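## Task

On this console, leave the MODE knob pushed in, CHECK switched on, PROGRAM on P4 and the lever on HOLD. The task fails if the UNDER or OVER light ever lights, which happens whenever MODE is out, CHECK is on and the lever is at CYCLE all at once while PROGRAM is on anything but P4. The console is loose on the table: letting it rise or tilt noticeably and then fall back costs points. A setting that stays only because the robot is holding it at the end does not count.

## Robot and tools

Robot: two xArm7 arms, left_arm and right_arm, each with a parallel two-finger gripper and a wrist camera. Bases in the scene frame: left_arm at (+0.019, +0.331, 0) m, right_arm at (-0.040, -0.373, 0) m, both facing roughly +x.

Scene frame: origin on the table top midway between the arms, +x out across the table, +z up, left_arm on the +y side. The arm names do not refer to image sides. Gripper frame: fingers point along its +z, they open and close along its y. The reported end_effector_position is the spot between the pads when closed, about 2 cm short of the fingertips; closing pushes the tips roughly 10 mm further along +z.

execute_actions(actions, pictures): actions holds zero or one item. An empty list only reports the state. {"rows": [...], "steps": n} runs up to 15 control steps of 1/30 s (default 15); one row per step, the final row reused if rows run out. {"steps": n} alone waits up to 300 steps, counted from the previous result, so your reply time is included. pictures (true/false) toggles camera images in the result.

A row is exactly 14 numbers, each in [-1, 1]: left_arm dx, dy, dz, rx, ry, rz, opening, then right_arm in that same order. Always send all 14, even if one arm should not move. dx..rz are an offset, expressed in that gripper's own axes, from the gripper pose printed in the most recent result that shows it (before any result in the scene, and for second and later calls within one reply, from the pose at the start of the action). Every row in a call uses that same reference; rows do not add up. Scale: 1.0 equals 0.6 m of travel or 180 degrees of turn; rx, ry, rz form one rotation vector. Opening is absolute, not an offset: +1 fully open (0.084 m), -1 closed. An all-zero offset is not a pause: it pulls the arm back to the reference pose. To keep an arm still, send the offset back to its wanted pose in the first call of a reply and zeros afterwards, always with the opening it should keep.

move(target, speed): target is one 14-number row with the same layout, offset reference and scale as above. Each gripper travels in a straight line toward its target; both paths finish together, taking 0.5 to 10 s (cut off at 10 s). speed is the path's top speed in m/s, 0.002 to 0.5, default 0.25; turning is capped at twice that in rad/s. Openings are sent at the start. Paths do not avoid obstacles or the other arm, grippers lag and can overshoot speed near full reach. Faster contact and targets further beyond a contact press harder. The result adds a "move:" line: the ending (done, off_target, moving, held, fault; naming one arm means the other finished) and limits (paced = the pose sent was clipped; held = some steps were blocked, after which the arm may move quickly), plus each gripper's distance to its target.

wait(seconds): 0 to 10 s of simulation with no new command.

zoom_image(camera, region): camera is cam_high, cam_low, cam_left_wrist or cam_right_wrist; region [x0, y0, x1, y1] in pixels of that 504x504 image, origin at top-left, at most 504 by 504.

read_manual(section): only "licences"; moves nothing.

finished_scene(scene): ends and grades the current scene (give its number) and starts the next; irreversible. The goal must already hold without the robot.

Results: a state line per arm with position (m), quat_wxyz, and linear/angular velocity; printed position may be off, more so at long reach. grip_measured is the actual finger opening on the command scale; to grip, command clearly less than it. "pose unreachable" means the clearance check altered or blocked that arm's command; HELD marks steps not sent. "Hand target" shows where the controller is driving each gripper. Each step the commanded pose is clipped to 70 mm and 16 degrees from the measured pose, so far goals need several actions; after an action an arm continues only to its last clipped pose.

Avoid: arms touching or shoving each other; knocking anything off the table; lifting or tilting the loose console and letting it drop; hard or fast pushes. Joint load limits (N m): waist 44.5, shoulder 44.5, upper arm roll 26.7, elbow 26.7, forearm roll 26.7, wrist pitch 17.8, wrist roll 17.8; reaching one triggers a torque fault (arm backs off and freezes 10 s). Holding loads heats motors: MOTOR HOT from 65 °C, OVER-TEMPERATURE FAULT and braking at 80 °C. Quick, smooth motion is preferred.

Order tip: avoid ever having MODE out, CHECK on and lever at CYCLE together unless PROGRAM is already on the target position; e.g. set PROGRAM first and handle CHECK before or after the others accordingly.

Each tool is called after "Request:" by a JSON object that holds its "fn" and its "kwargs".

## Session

Request:
{"fn": "execute_actions", "kwargs": {"actions": []}}

Scene clock: 0.00 s of 5400.00 s.
left_arm: end_effector_position=(+0.0192, +0.7142, +0.3523) grip_measured=+1.00 end_effector_quat_wxyz=(-0.197, +0.646, +0.060, +0.735) end_effector_velocity=(+0.000, -0.000, -0.000) end_effector_angular_velocity=(+0.000, +0.001, -0.002) | right_arm: end_effector_position=(+0.0495, -0.1850, +0.3333) grip_measured=+1.00 end_effector_quat_wxyz=(-0.353, +0.764, -0.540, -0.008) end_effector_velocity=(+0.000, -0.000, -0.000) end_effector_angular_velocity=(-0.001, +0.000, -0.002)
Joint positions: left_arm=[ 0.578 -1.33   1.399  0.605 -0.569  0.893  2.004  0.084] | right_arm=[ 0.35  -1.84   0.213  0.262  0.515  1.425  1.841  0.084]
Joint velocities: left_arm=[-0.     0.     0.    -0.001  0.001  0.001  0.    -0.   ] | right_arm=[-0.001 -0.     0.001  0.    -0.     0.     0.001  0.   ]
Motor temperatures (°C, as the motors report them): left_arm=[31 35 30 35 31 34 33] | right_arm=[30 31 36 34 33 31 34]
Hand target (left_arm): +0.019, +0.714, +0.352; -0.197, +0.646, +0.060, +0.735
Hand target (right_arm): +0.050, -0.185, +0.333; -0.353, +0.764, -0.540, -0.008
camera_calibration (this result's frames):
cam_left_wrist: T_world_to_cam=[[0.382785, -0.907932, -0.17069, 0.737576], [0.062035, 0.209606, -0.975816, 0.25728], [0.921752, 0.362939, 0.136557, -0.193673], [0, 0, 0, 1]] pos_world=[-0.119774, 0.686033, 0.403402]
cam_right_wrist: T_world_to_cam=[[-0.831711, -0.185171, -0.52342, 0.208697], [-0.43709, 0.799699, 0.411622, 0.0978345], [0.342358, 0.571133, -0.746055, 0.467734], [0, 0, 0, 1]] pos_world=[0.0562054, -0.306732, 0.417921]

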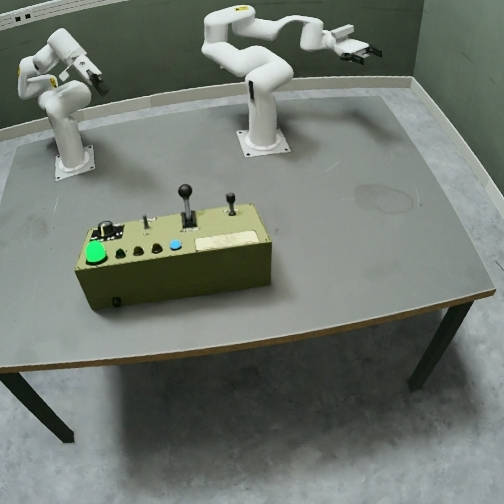

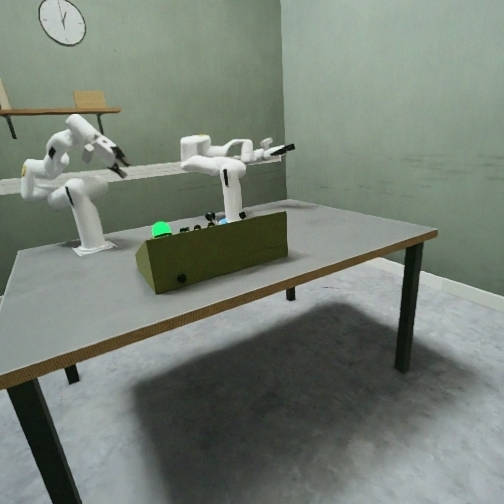

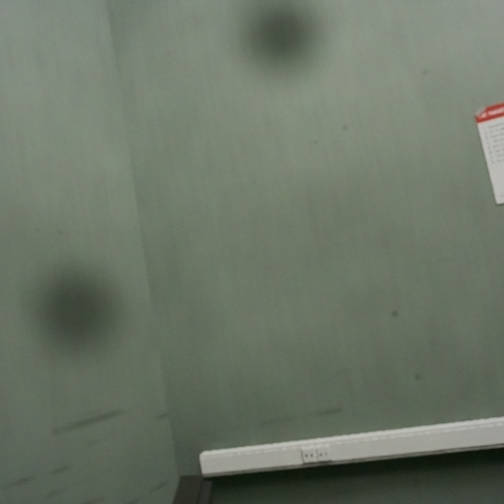

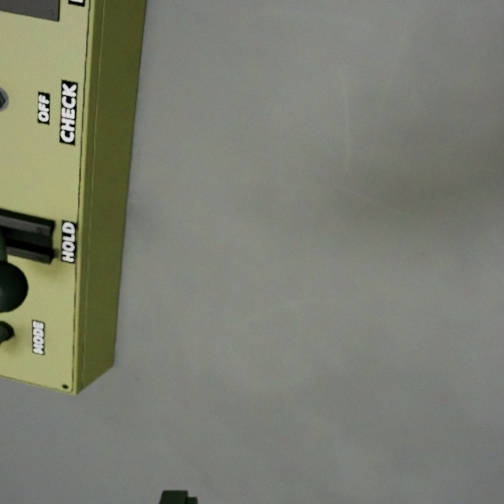

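Request:
{"fn": "move", "kwargs": {"target": [0.207,0.995,0.109,-0.141,-0.397,0.011,-1,0.13,-0.393,0.098,-0.16,0.12,-0.42,1], "speed": 0.3}}

Scene clock: 12.90 s of 5400.00 s.
left_arm: end_effector_position=(+0.2873, +0.1621, +0.3852) grip_measured=-1.00 end_effector_quat_wxyz=(-0.000, +0.976, -0.002, +0.218) end_effector_velocity=(+0.001, -0.002, +0.000) end_effector_angular_velocity=(+0.005, +0.001, -0.004) | right_arm: end_effector_position=(+0.2990, -0.1782, +0.3850) grip_measured=+1.00 end_effector_quat_wxyz=(+0.002, +0.977, -0.002, +0.215) end_effector_velocity=(+0.000, -0.000, -0.002) end_effector_angular_velocity=(-0.003, +0.003, +0.000)
Joint positions: left_arm=[ 1.299 -1.689 -0.416  0.898 -1.069  2.125  0.555  0.   ] | right_arm=[ 0.345 -0.582  0.132  0.907 -0.193  1.134  0.665  0.084]
Joint velocities: left_arm=[-0.    -0.001 -0.003  0.006 -0.003  0.    -0.001  0.   ] | right_arm=[-0.     0.002  0.001 -0.001 -0.001 -0.    -0.     0.   ]
Motor temperatures (°C, as the motors report them): left_arm=[31 35 30 35 31 34 33] | right_arm=[30 31 36 34 33 32 34]
Hand target (left_arm): +0.287, +0.162, +0.385; -0.001, +0.976, -0.002, +0.217
Hand target (right_arm): +0.299, -0.178, +0.385; +0.002, +0.977, -0.002, +0.215
Off the commanded pose (left_arm): 0.002 m, 0 deg.
Off the commanded pose (right_arm): 0.002 m, 0 deg.
After step 90, 7.03 s passed at rest.
move: done
camera_calibration (this result's frames):
cam_left_wrist: T_world_to_cam=[[-0.00347773, -0.999814, -0.0189458, 0.206669], [-0.915966, 0.0107869, -0.40111, 0.480281], [0.40124, 0.0159588, -0.915834, 0.366236], [0, 0, 0, 1]] pos_world=[0.293691, 0.195605, 0.531973]
cam_right_wrist: T_world_to_cam=[[-0.00108421, -0.999782, 0.0208543, -0.158531], [-0.920554, -0.0071481, -0.390549, 0.48974], [0.390613, -0.0196209, -0.920346, 0.364356], [0, 0, 0, 1]] pos_world=[0.308338, -0.147847, 0.529907]

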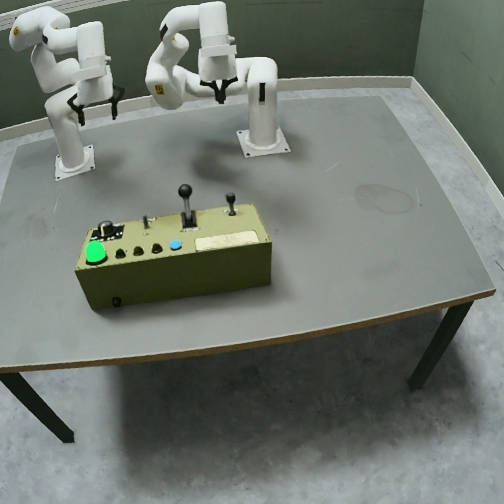

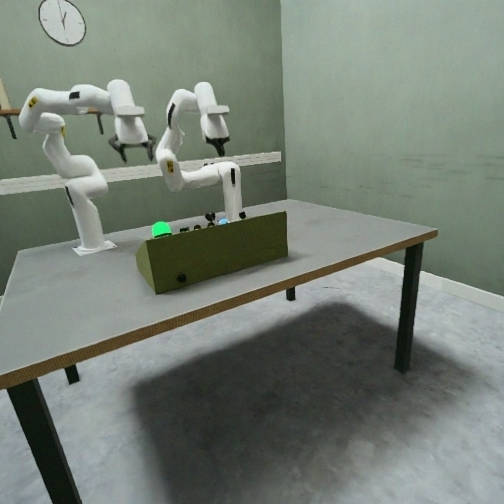

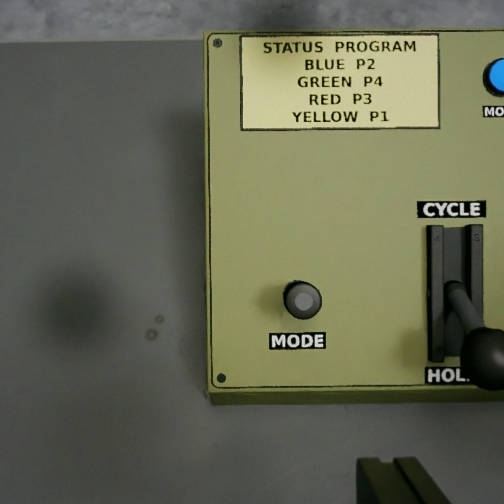

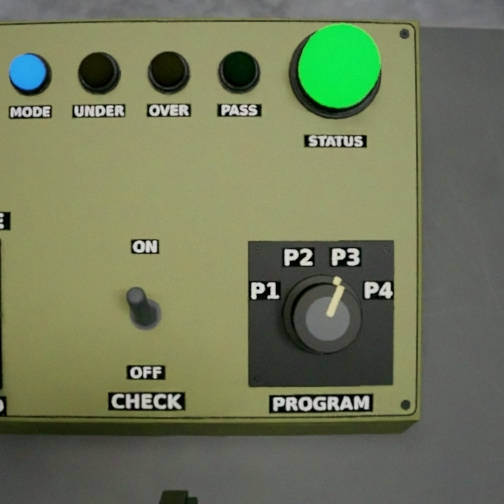

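Request:
{"fn": "move", "kwargs": {"target": [0.055,-0.003,0.40,0,-0.022,0,-1,0.031,0.045,0.445,0,-0.022,0,1], "speed": 0.2}}

Scene clock: 33.87 s of 5400.00 s.
left_arm: end_effector_position=(+0.4186, +0.1628, +0.1815) grip_measured=-1.00 end_effector_quat_wxyz=(+0.000, +0.983, -0.002, +0.184) end_effector_velocity=(+0.001, +0.001, -0.001) end_effector_angular_velocity=(+0.003, -0.000, +0.000) | right_arm: end_effector_position=(+0.4282, -0.2052, +0.1518) grip_measured=+1.00 end_effector_quat_wxyz=(+0.001, +0.983, -0.002, +0.182) end_effector_velocity=(-0.002, -0.003, -0.005) end_effector_angular_velocity=(-0.005, +0.011, -0.005)
Joint positions: left_arm=[ 1.343 -2.031 -1.002  0.699 -1.678  1.959  0.473  0.   ] | right_arm=[ 0.231 -0.001 -0.004  0.758 -0.318  0.436  0.638  0.084]
Joint velocities: left_arm=[ 0.001 -0.003 -0.004  0.001 -0.003 -0.003  0.     0.   ] | right_arm=[-0.002  0.007 -0.002 -0.004 -0.     0.001  0.    -0.   ]
Motor temperatures (°C, as the motors report them): left_arm=[31 35 30 35 31 34 33] | right_arm=[30 31 36 35 33 32 34]
Hand target (left_arm): +0.419, +0.163, +0.181; +0.000, +0.983, -0.002, +0.183
Hand target (right_arm): +0.428, -0.205, +0.151; +0.002, +0.983, -0.002, +0.181
Off the commanded pose (left_arm): 0.001 m, 0 deg.
Off the commanded pose (right_arm): 0.002 m, 0 deg.
After step 90, 16.17 s passed at rest.
move: done
camera_calibration (this result's frames):
cam_left_wrist: T_world_to_cam=[[-0.00567533, -0.999825, -0.0177994, 0.204646], [-0.94148, 0.0113414, -0.336877, 0.517857], [0.33702, 0.0148459, -0.94138, 0.158683], [0, 0, 0, 1]] pos_world=[0.435234, 0.196381, 0.327478]
cam_right_wrist: T_world_to_cam=[[0.00144694, -0.999793, 0.0202936, -0.181499], [-0.944932, -0.00800836, -0.32717, 0.51806], [0.327264, -0.0187027, -0.944748, 0.129818], [0, 0, 0, 1]] pos_world=[0.447309, -0.174885, 0.295822]

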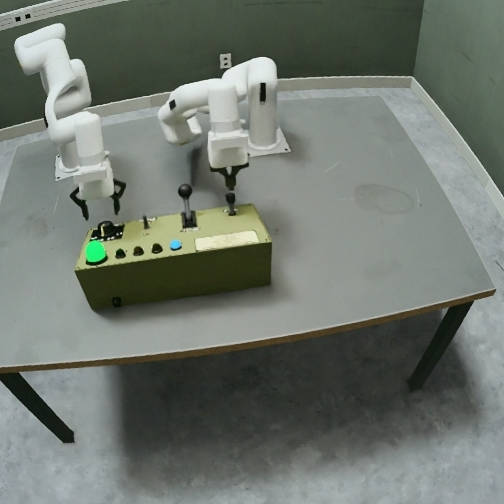

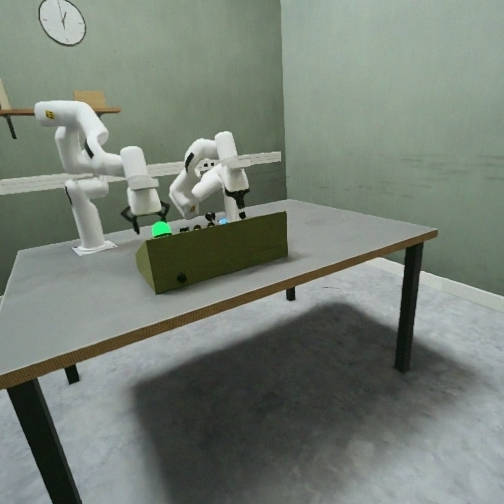

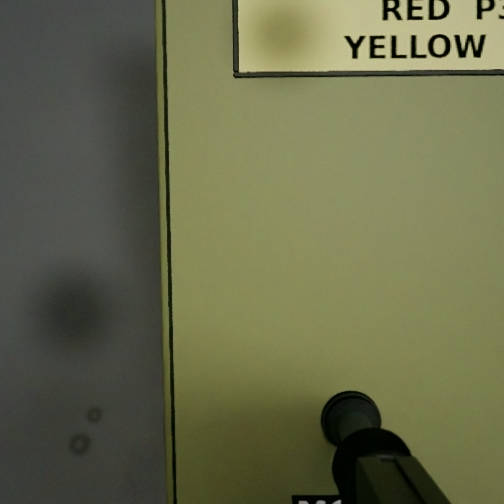

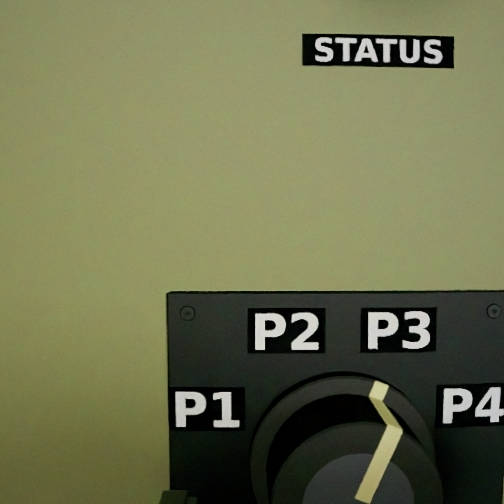

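Request:
{"fn": "move", "kwargs": {"target": [0.017,0,0.06,0,0,0,-1,0.006,-0.006,0.085,0,0,0,1], "speed": 0.03}}

Scene clock: 43.30 s of 5400.00 s.
left_arm: end_effector_position=(+0.4409, +0.1615, +0.1561) grip_measured=-1.00 end_effector_quat_wxyz=(+0.002, +0.982, -0.003, +0.189) end_effector_velocity=(+0.003, -0.002, +0.001) end_effector_angular_velocity=(+0.008, -0.006, -0.006) | right_arm: end_effector_position=(+0.4500, -0.2016, +0.1058) grip_measured=+1.00 end_effector_quat_wxyz=(+0.001, +0.983, -0.001, +0.182) end_effector_velocity=(+0.002, +0.001, +0.003) end_effector_angular_velocity=(+0.003, -0.008, +0.001)
Joint positions: left_arm=[ 1.347 -2.056 -1.09   0.716 -1.778  1.907  0.449  0.   ] | right_arm=[ 0.228  0.164 -0.025  0.806 -0.391  0.32   0.7    0.084]
Joint velocities: left_arm=[ 0.008 -0.005  0.006  0.012 -0.004 -0.002 -0.001  0.   ] | right_arm=[ 0.001 -0.003 -0.     0.004 -0.001 -0.001  0.001 -0.   ]
Motor temperatures (°C, as the motors report them): left_arm=[31 35 31 35 31 34 33] | right_arm=[30 31 36 35 33 32 34]
Hand target (left_arm): +0.441, +0.163, +0.152; +0.000, +0.983, -0.002, +0.184
Hand target (right_arm): +0.450, -0.202, +0.106; +0.001, +0.983, -0.001, +0.182
Off the commanded pose (left_arm): 0.005 m, 1 deg.
Off the commanded pose (right_arm): 0.000 m, 0 deg.
joint sent to its limit (left arm) — the command would take joint 2 (shoulder) past its lower limit, so that joint was sent only as far as its limit.
After step 90, 4.47 s passed at rest.
move: off_target (left_arm)
camera_calibration (this result's frames):
cam_left_wrist: T_world_to_cam=[[-0.00755544, -0.999865, -0.0145924, 0.203394], [-0.937982, 0.0121444, -0.346471, 0.530042], [0.346601, 0.0110697, -0.937947, 0.123126], [0, 0, 0, 1]] pos_world=[0.456031, 0.195567, 0.302098]
cam_right_wrist: T_world_to_cam=[[0.00158791, -0.999789, 0.0204747, -0.177105], [-0.944802, -0.00820823, -0.327538, 0.523544], [0.327637, -0.0188244, -0.944616, 0.0790619], [0, 0, 0, 1]] pos_world=[0.469024, -0.171282, 0.24979]

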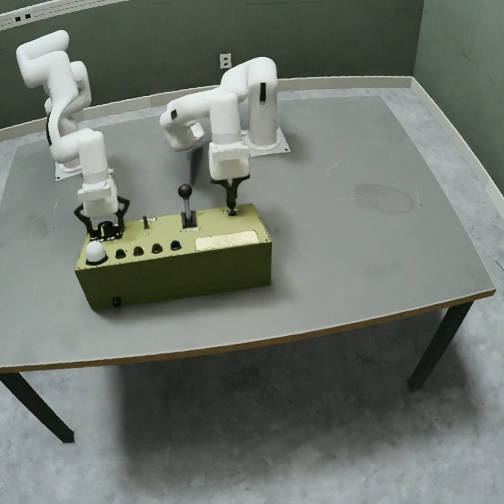

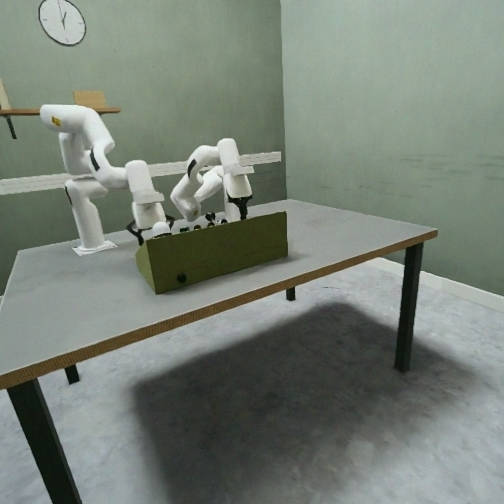

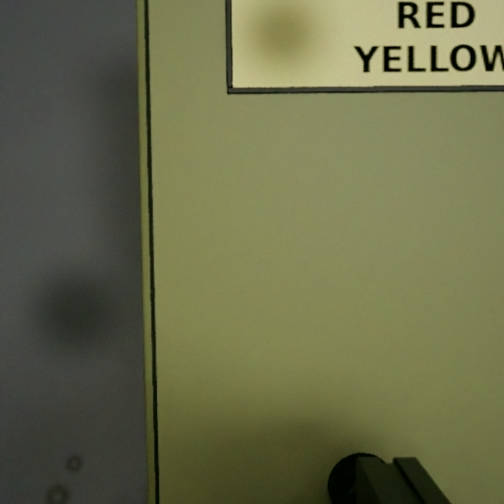

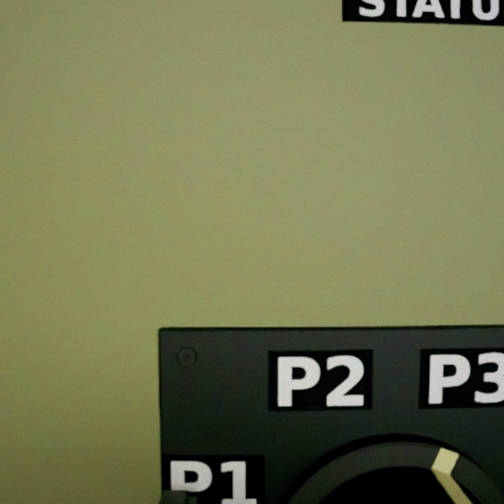

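Request:
{"fn": "move", "kwargs": {"target": [0,0,0.022,0,0,0,-1,0,0,0,0,0,0,-0.5], "speed": 0.02}}

Request:
{"fn": "move", "kwargs": {"target": [0,0,0,0,0,0,-1,0,0,0,0,0,0.235,-0.5], "speed": 0.1}}

Scene clock: 58.07 s of 5400.00 s.
left_arm: end_effector_position=(+0.4450, +0.1445, +0.1775) grip_measured=-1.00 end_effector_quat_wxyz=(+0.013, +0.975, -0.019, +0.223) end_effector_velocity=(-0.000, -0.001, -0.001) end_effector_angular_velocity=(+0.000, +0.003, -0.001) | right_arm: end_effector_position=(+0.4513, -0.2011, +0.1098) grip_measured=+0.22 end_effector_quat_wxyz=(+0.000, +0.983, -0.002, +0.186) end_effector_velocity=(+0.000, -0.000, +0.000) end_effector_angular_velocity=(+0.000, -0.001, -0.001)
Joint positions: left_arm=[ 1.331 -2.057 -1.051  0.713 -1.802  1.88   0.443  0.   ] | right_arm=[ 0.229  0.156 -0.027  0.807 -0.39   0.32   0.699  0.053]
Joint velocities: left_arm=[-0.001  0.    -0.001  0.001  0.001  0.002 -0.     0.   ] | right_arm=[-0.001 -0.     0.     0.001 -0.    -0.     0.     0.   ]
Motor temperatures (°C, as the motors report them): left_arm=[31 35 31 35 31 34 33] | right_arm=[30 31 36 34 33 32 34]
Hand target (left_arm): +0.445, +0.145, +0.177; +0.013, +0.975, -0.019, +0.223
Hand target (right_arm): +0.450, -0.202, +0.106; +0.001, +0.983, -0.001, +0.182
Off the commanded pose (left_arm): 0.038 m, 5 deg.
Off the commanded pose (right_arm): 0.004 m, 0 deg.
TORQUE FAULT: the external load on joint 3 (upper arm roll) of the left arm reached its load limit, and that arm stopped for 10 seconds. A torque fault stops only its own arm. That arm's remaining commands of this call were not run. Joint 3 (upper arm roll) of that arm moved back by up to 3 degrees. That arm's gripper holds there, with its grip as last carried out, and that arm accepts commands again: back off and push less far. That arm stops again, at the same cost, whenever a joint's load reaches its limit.
After step 90, 1.07 s passed at rest.
move: fault (left_arm), off_target (right_arm)
camera_calibration (this result's frames):
cam_left_wrist: T_world_to_cam=[[-0.0432332, -0.999065, -0.000227925, 0.199987], [-0.910703, 0.0395033, -0.411169, 0.536952], [0.410793, -0.0175686, -0.911559, 0.112833], [0, 0, 0, 1]] pos_world=[0.451299, 0.180571, 0.323678]
cam_right_wrist: T_world_to_cam=[[0.00145036, -0.999843, 0.0176689, -0.176345], [-0.942387, -0.00727723, -0.334444, 0.525926], [0.33452, -0.0161659, -0.94225, 0.0796374], [0, 0, 0, 1]] pos_world=[0.469242, -0.171202, 0.254047]

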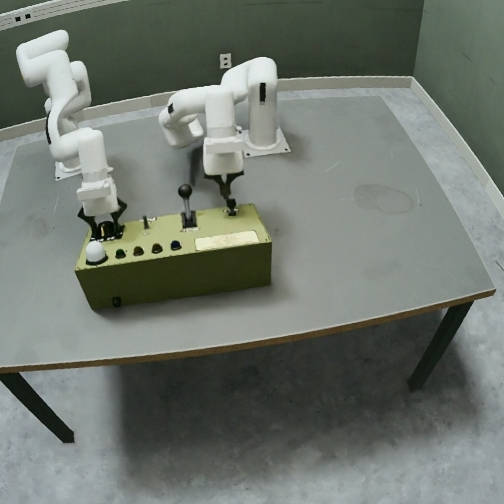

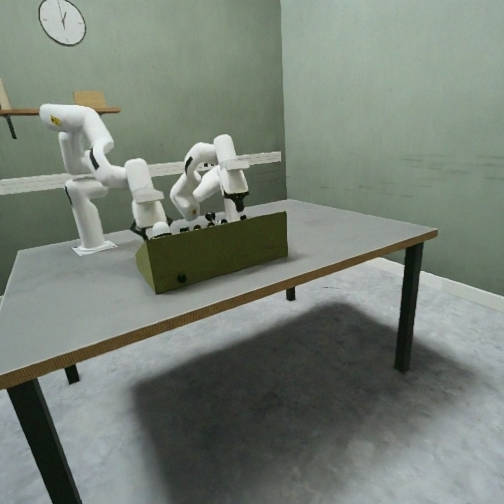

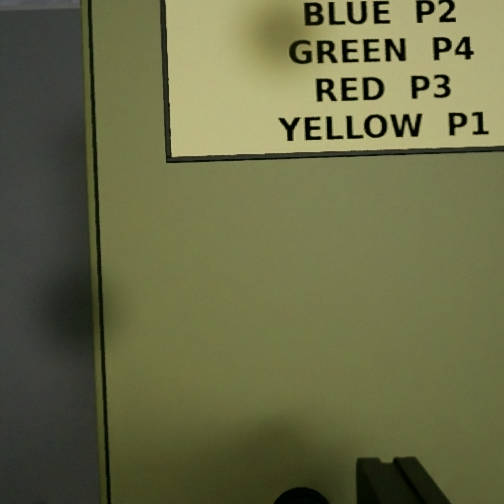

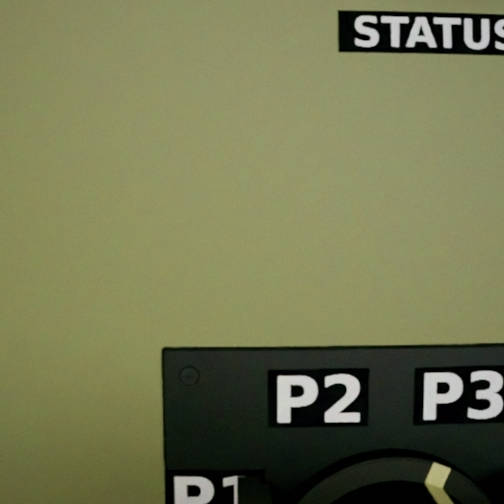

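not run: a fault stop came before this call.

Request:
{"fn": "move", "kwargs": {"target": [0,0,-0.06,0,0,0,-1,0,0,0,0,0,0.235,-0.5], "speed": 0.1}}

Scene clock: 65.37 s of 5400.00 s.
left_arm: end_effector_position=(+0.4295, +0.1459, +0.2100) grip_measured=-1.00 end_effector_quat_wxyz=(+0.013, +0.975, -0.019, +0.223) end_effector_velocity=(-0.000, +0.000, +0.000) end_effector_angular_velocity=(+0.001, +0.000, +0.001) | right_arm: end_effector_position=(+0.4519, -0.2012, +0.1103) grip_measured=+0.37 end_effector_quat_wxyz=(-0.067, +0.916, -0.356, +0.174) end_effector_velocity=(-0.001, -0.000, -0.000) end_effector_angular_velocity=(+0.000, +0.001, -0.002)
Joint positions: left_arm=[ 1.351 -2.013 -0.948  0.719 -1.704  1.926  0.47   0.   ] | right_arm=[ 0.317  0.157 -0.114  0.806 -0.357  0.315  1.412  0.06 ]
Joint velocities: left_arm=[ 0.    -0.     0.001 -0.     0.001  0.001  0.     0.   ] | right_arm=[ 0.002 -0.    -0.002 -0.001 -0.001  0.     0.003 -0.   ]
Motor temperatures (°C, as the motors report them): left_arm=[31 35 31 35 31 34 33] | right_arm=[30 31 36 35 33 32 34]
Hand target (left_arm): +0.429, +0.146, +0.210; +0.013, +0.975, -0.019, +0.223
Hand target (right_arm): +0.451, -0.201, +0.110; -0.067, +0.916, -0.356, +0.173
Off the commanded pose (left_arm): 0.000 m, 0 deg.
Off the commanded pose (right_arm): 0.001 m, 0 deg.
After step 90, 0.33 s passed at rest.
move: done
camera_calibration (this result's frames):
cam_left_wrist: T_world_to_cam=[[-0.0431323, -0.999069, -0.000446007, 0.200666], [-0.910685, 0.0395001, -0.411208, 0.536116], [0.410843, -0.0173302, -0.911541, 0.148806], [0, 0, 0, 1]] pos_world=[0.435752, 0.181882, 0.356187]
cam_right_wrist: T_world_to_cam=[[-0.626765, -0.744476, -0.230045, 0.186163], [-0.70397, 0.667574, -0.242428, 0.54462], [0.334054, 0.00999994, -0.942501, 0.0853908], [0, 0, 0, 1]] pos_world=[0.471551, -0.225834, 0.255337]

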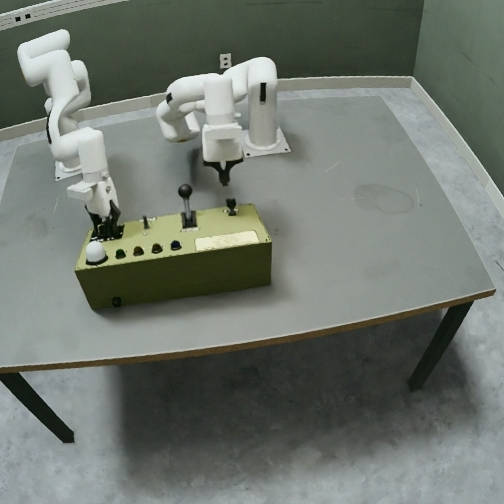

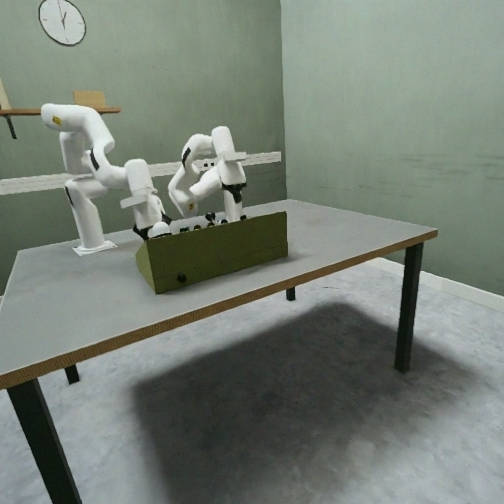

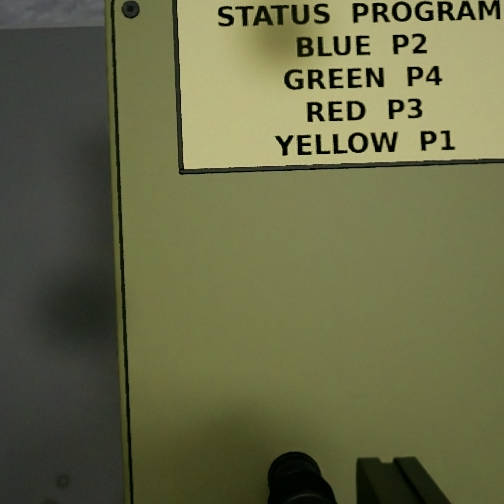

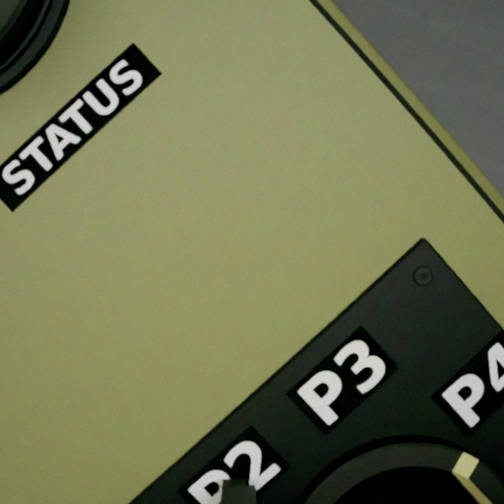

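Request:
{"fn": "move", "kwargs": {"target": [0,0,0,0,0,0,-1,0,0,0,0,0,0,1]}}

Request:
{"fn": "move", "kwargs": {"target": [0,0,-0.1,0,0,0,-1,-0.06,0.06,-0.2,0,0,-0.235,1], "speed": 0.2}}

Scene clock: 70.97 s of 5400.00 s.
left_arm: end_effector_position=(+0.4295, +0.1459, +0.2100) grip_measured=-1.00 end_effector_quat_wxyz=(+0.013, +0.975, -0.019, +0.223) end_effector_velocity=(+0.000, -0.000, -0.000) end_effector_angular_velocity=(+0.002, +0.000, +0.000) | right_arm: end_effector_position=(+0.4519, -0.2013, +0.1101) grip_measured=+1.00 end_effector_quat_wxyz=(-0.067, +0.916, -0.356, +0.174) end_effector_velocity=(+0.000, +0.000, +0.001) end_effector_angular_velocity=(+0.002, -0.002, -0.000)
Joint positions: left_arm=[ 1.351 -2.013 -0.948  0.719 -1.704  1.926  0.47   0.   ] | right_arm=[ 0.318  0.157 -0.115  0.806 -0.356  0.315  1.412  0.084]
Joint velocities: left_arm=[ 0.    -0.     0.     0.002  0.001 -0.    -0.     0.   ] | right_arm=[-0.    -0.002  0.001  0.    -0.    -0.     0.001  0.   ]
Motor temperatures (°C, as the motors report them): left_arm=[31 35 31 35 31 34 33] | right_arm=[30 31 36 35 33 32 34]
Hand target (left_arm): +0.429, +0.146, +0.210; +0.013, +0.975, -0.019, +0.223
Hand target (right_arm): +0.452, -0.201, +0.110; -0.067, +0.916, -0.356, +0.174
Off the commanded pose (left_arm): 0.000 m, 0 deg.
Off the commanded pose (right_arm): 0.000 m, 0 deg.
After step 90, 1.90 s passed at rest.
move: done
camera_calibration (this result's frames):
cam_left_wrist: T_world_to_cam=[[-0.0431325, -0.999069, -0.000445745, 0.200666], [-0.910685, 0.0395002, -0.411208, 0.536116], [0.410843, -0.0173305, -0.911541, 0.148806], [0, 0, 0, 1]] pos_world=[0.435752, 0.181882, 0.356187]
cam_right_wrist: T_world_to_cam=[[-0.62693, -0.744458, -0.229655, 0.186052], [-0.704002, 0.667598, -0.24227, 0.544568], [0.333677, 0.00979151, -0.942637, 0.0853541], [0, 0, 0, 1]] pos_world=[0.471538, -0.22588, 0.255118]

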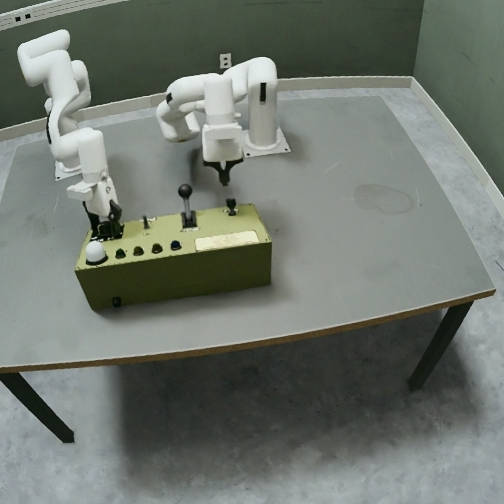

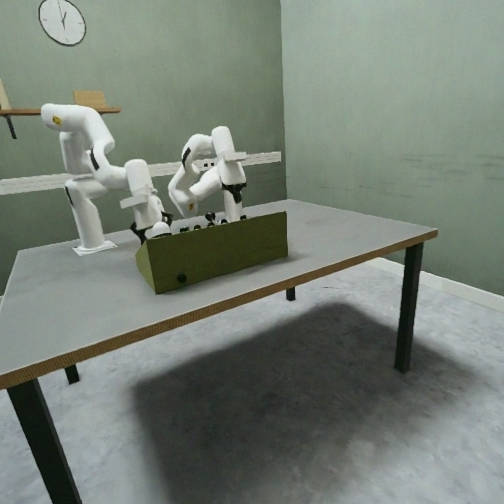

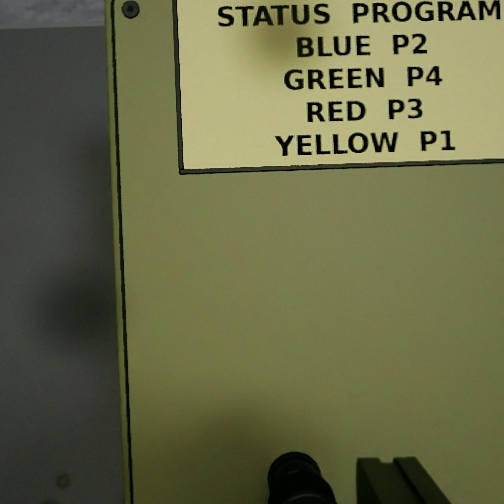

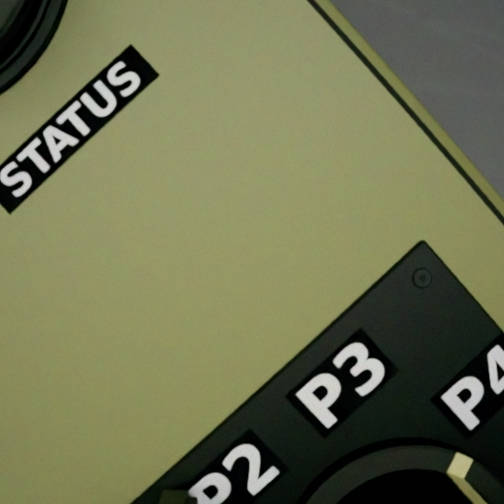

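Scene clock: 73.13 s of 5400.00 s.
left_arm: end_effector_position=(+0.4036, +0.1481, +0.2641) grip_measured=-1.00 end_effector_quat_wxyz=(+0.013, +0.975, -0.019, +0.223) end_effector_velocity=(-0.000, +0.000, -0.000) end_effector_angular_velocity=(-0.000, +0.000, +0.000) | right_arm: end_effector_position=(+0.3605, -0.2039, +0.2023) grip_measured=+1.00 end_effector_quat_wxyz=(-0.000, +0.983, -0.002, +0.186) end_effector_velocity=(-0.001, -0.001, -0.002) end_effector_angular_velocity=(-0.004, +0.005, +0.001)
Joint positions: left_arm=[ 1.378 -1.915 -0.79   0.759 -1.539  1.984  0.513  0.   ] | right_arm=[ 0.396 -0.304 -0.084  0.613 -0.333  0.603  0.703  0.084]
Joint velocities: left_arm=[ 0.001 -0.001  0.001 -0.001 -0.     0.001  0.     0.   ] | right_arm=[ 0.     0.003 -0.001 -0.001  0.001  0.002 -0.003  0.   ]
Motor temperatures (°C, as the motors report them): left_arm=[31 35 31 35 31 34 33] | right_arm=[30 31 36 35 33 32 34]
Hand target (left_arm): +0.404, +0.148, +0.264; +0.013, +0.975, -0.019, +0.223
Hand target (right_arm): +0.361, -0.204, +0.203; -0.000, +0.983, -0.002, +0.186
Off the commanded pose (left_arm): 0.000 m, 0 deg.
Off the commanded pose (right_arm): 0.001 m, 0 deg.
move: done
camera_calibration (this result's frames):
cam_left_wrist: T_world_to_cam=[[-0.042921, -0.999078, -0.000815766, 0.201828], [-0.910699, 0.03946, -0.411181, 0.534693], [0.410834, -0.0169054, -0.911553, 0.208746], [0, 0, 0, 1]] pos_world=[0.409848, 0.184072, 0.410304]
cam_right_wrist: T_world_to_cam=[[0.000464861, -0.99985, 0.0173232, -0.180175], [-0.942279, -0.00623824, -0.33477, 0.471499], [0.334828, -0.0161676, -0.942141, 0.197007], [0, 0, 0, 1]] pos_world=[0.378404, -0.174021, 0.346573]

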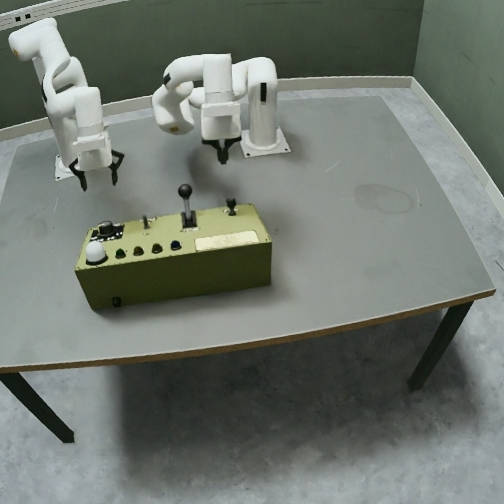

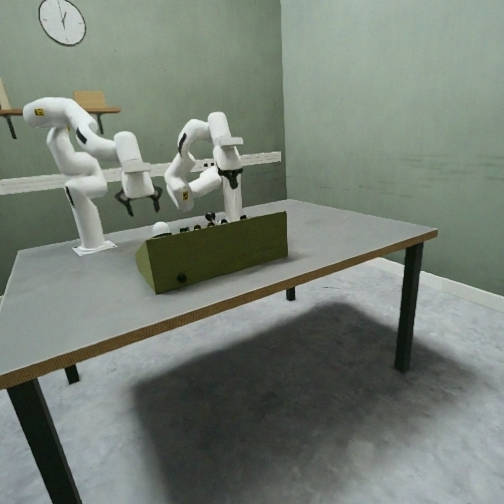

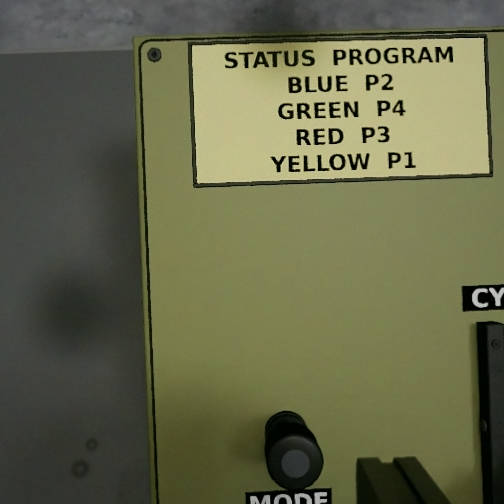

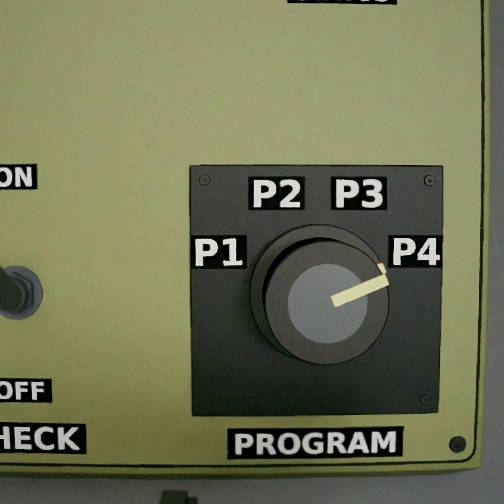

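Request:
{"fn": "finished_scene", "kwargs": {"scene": 2}}

The scene is finished: the task was done.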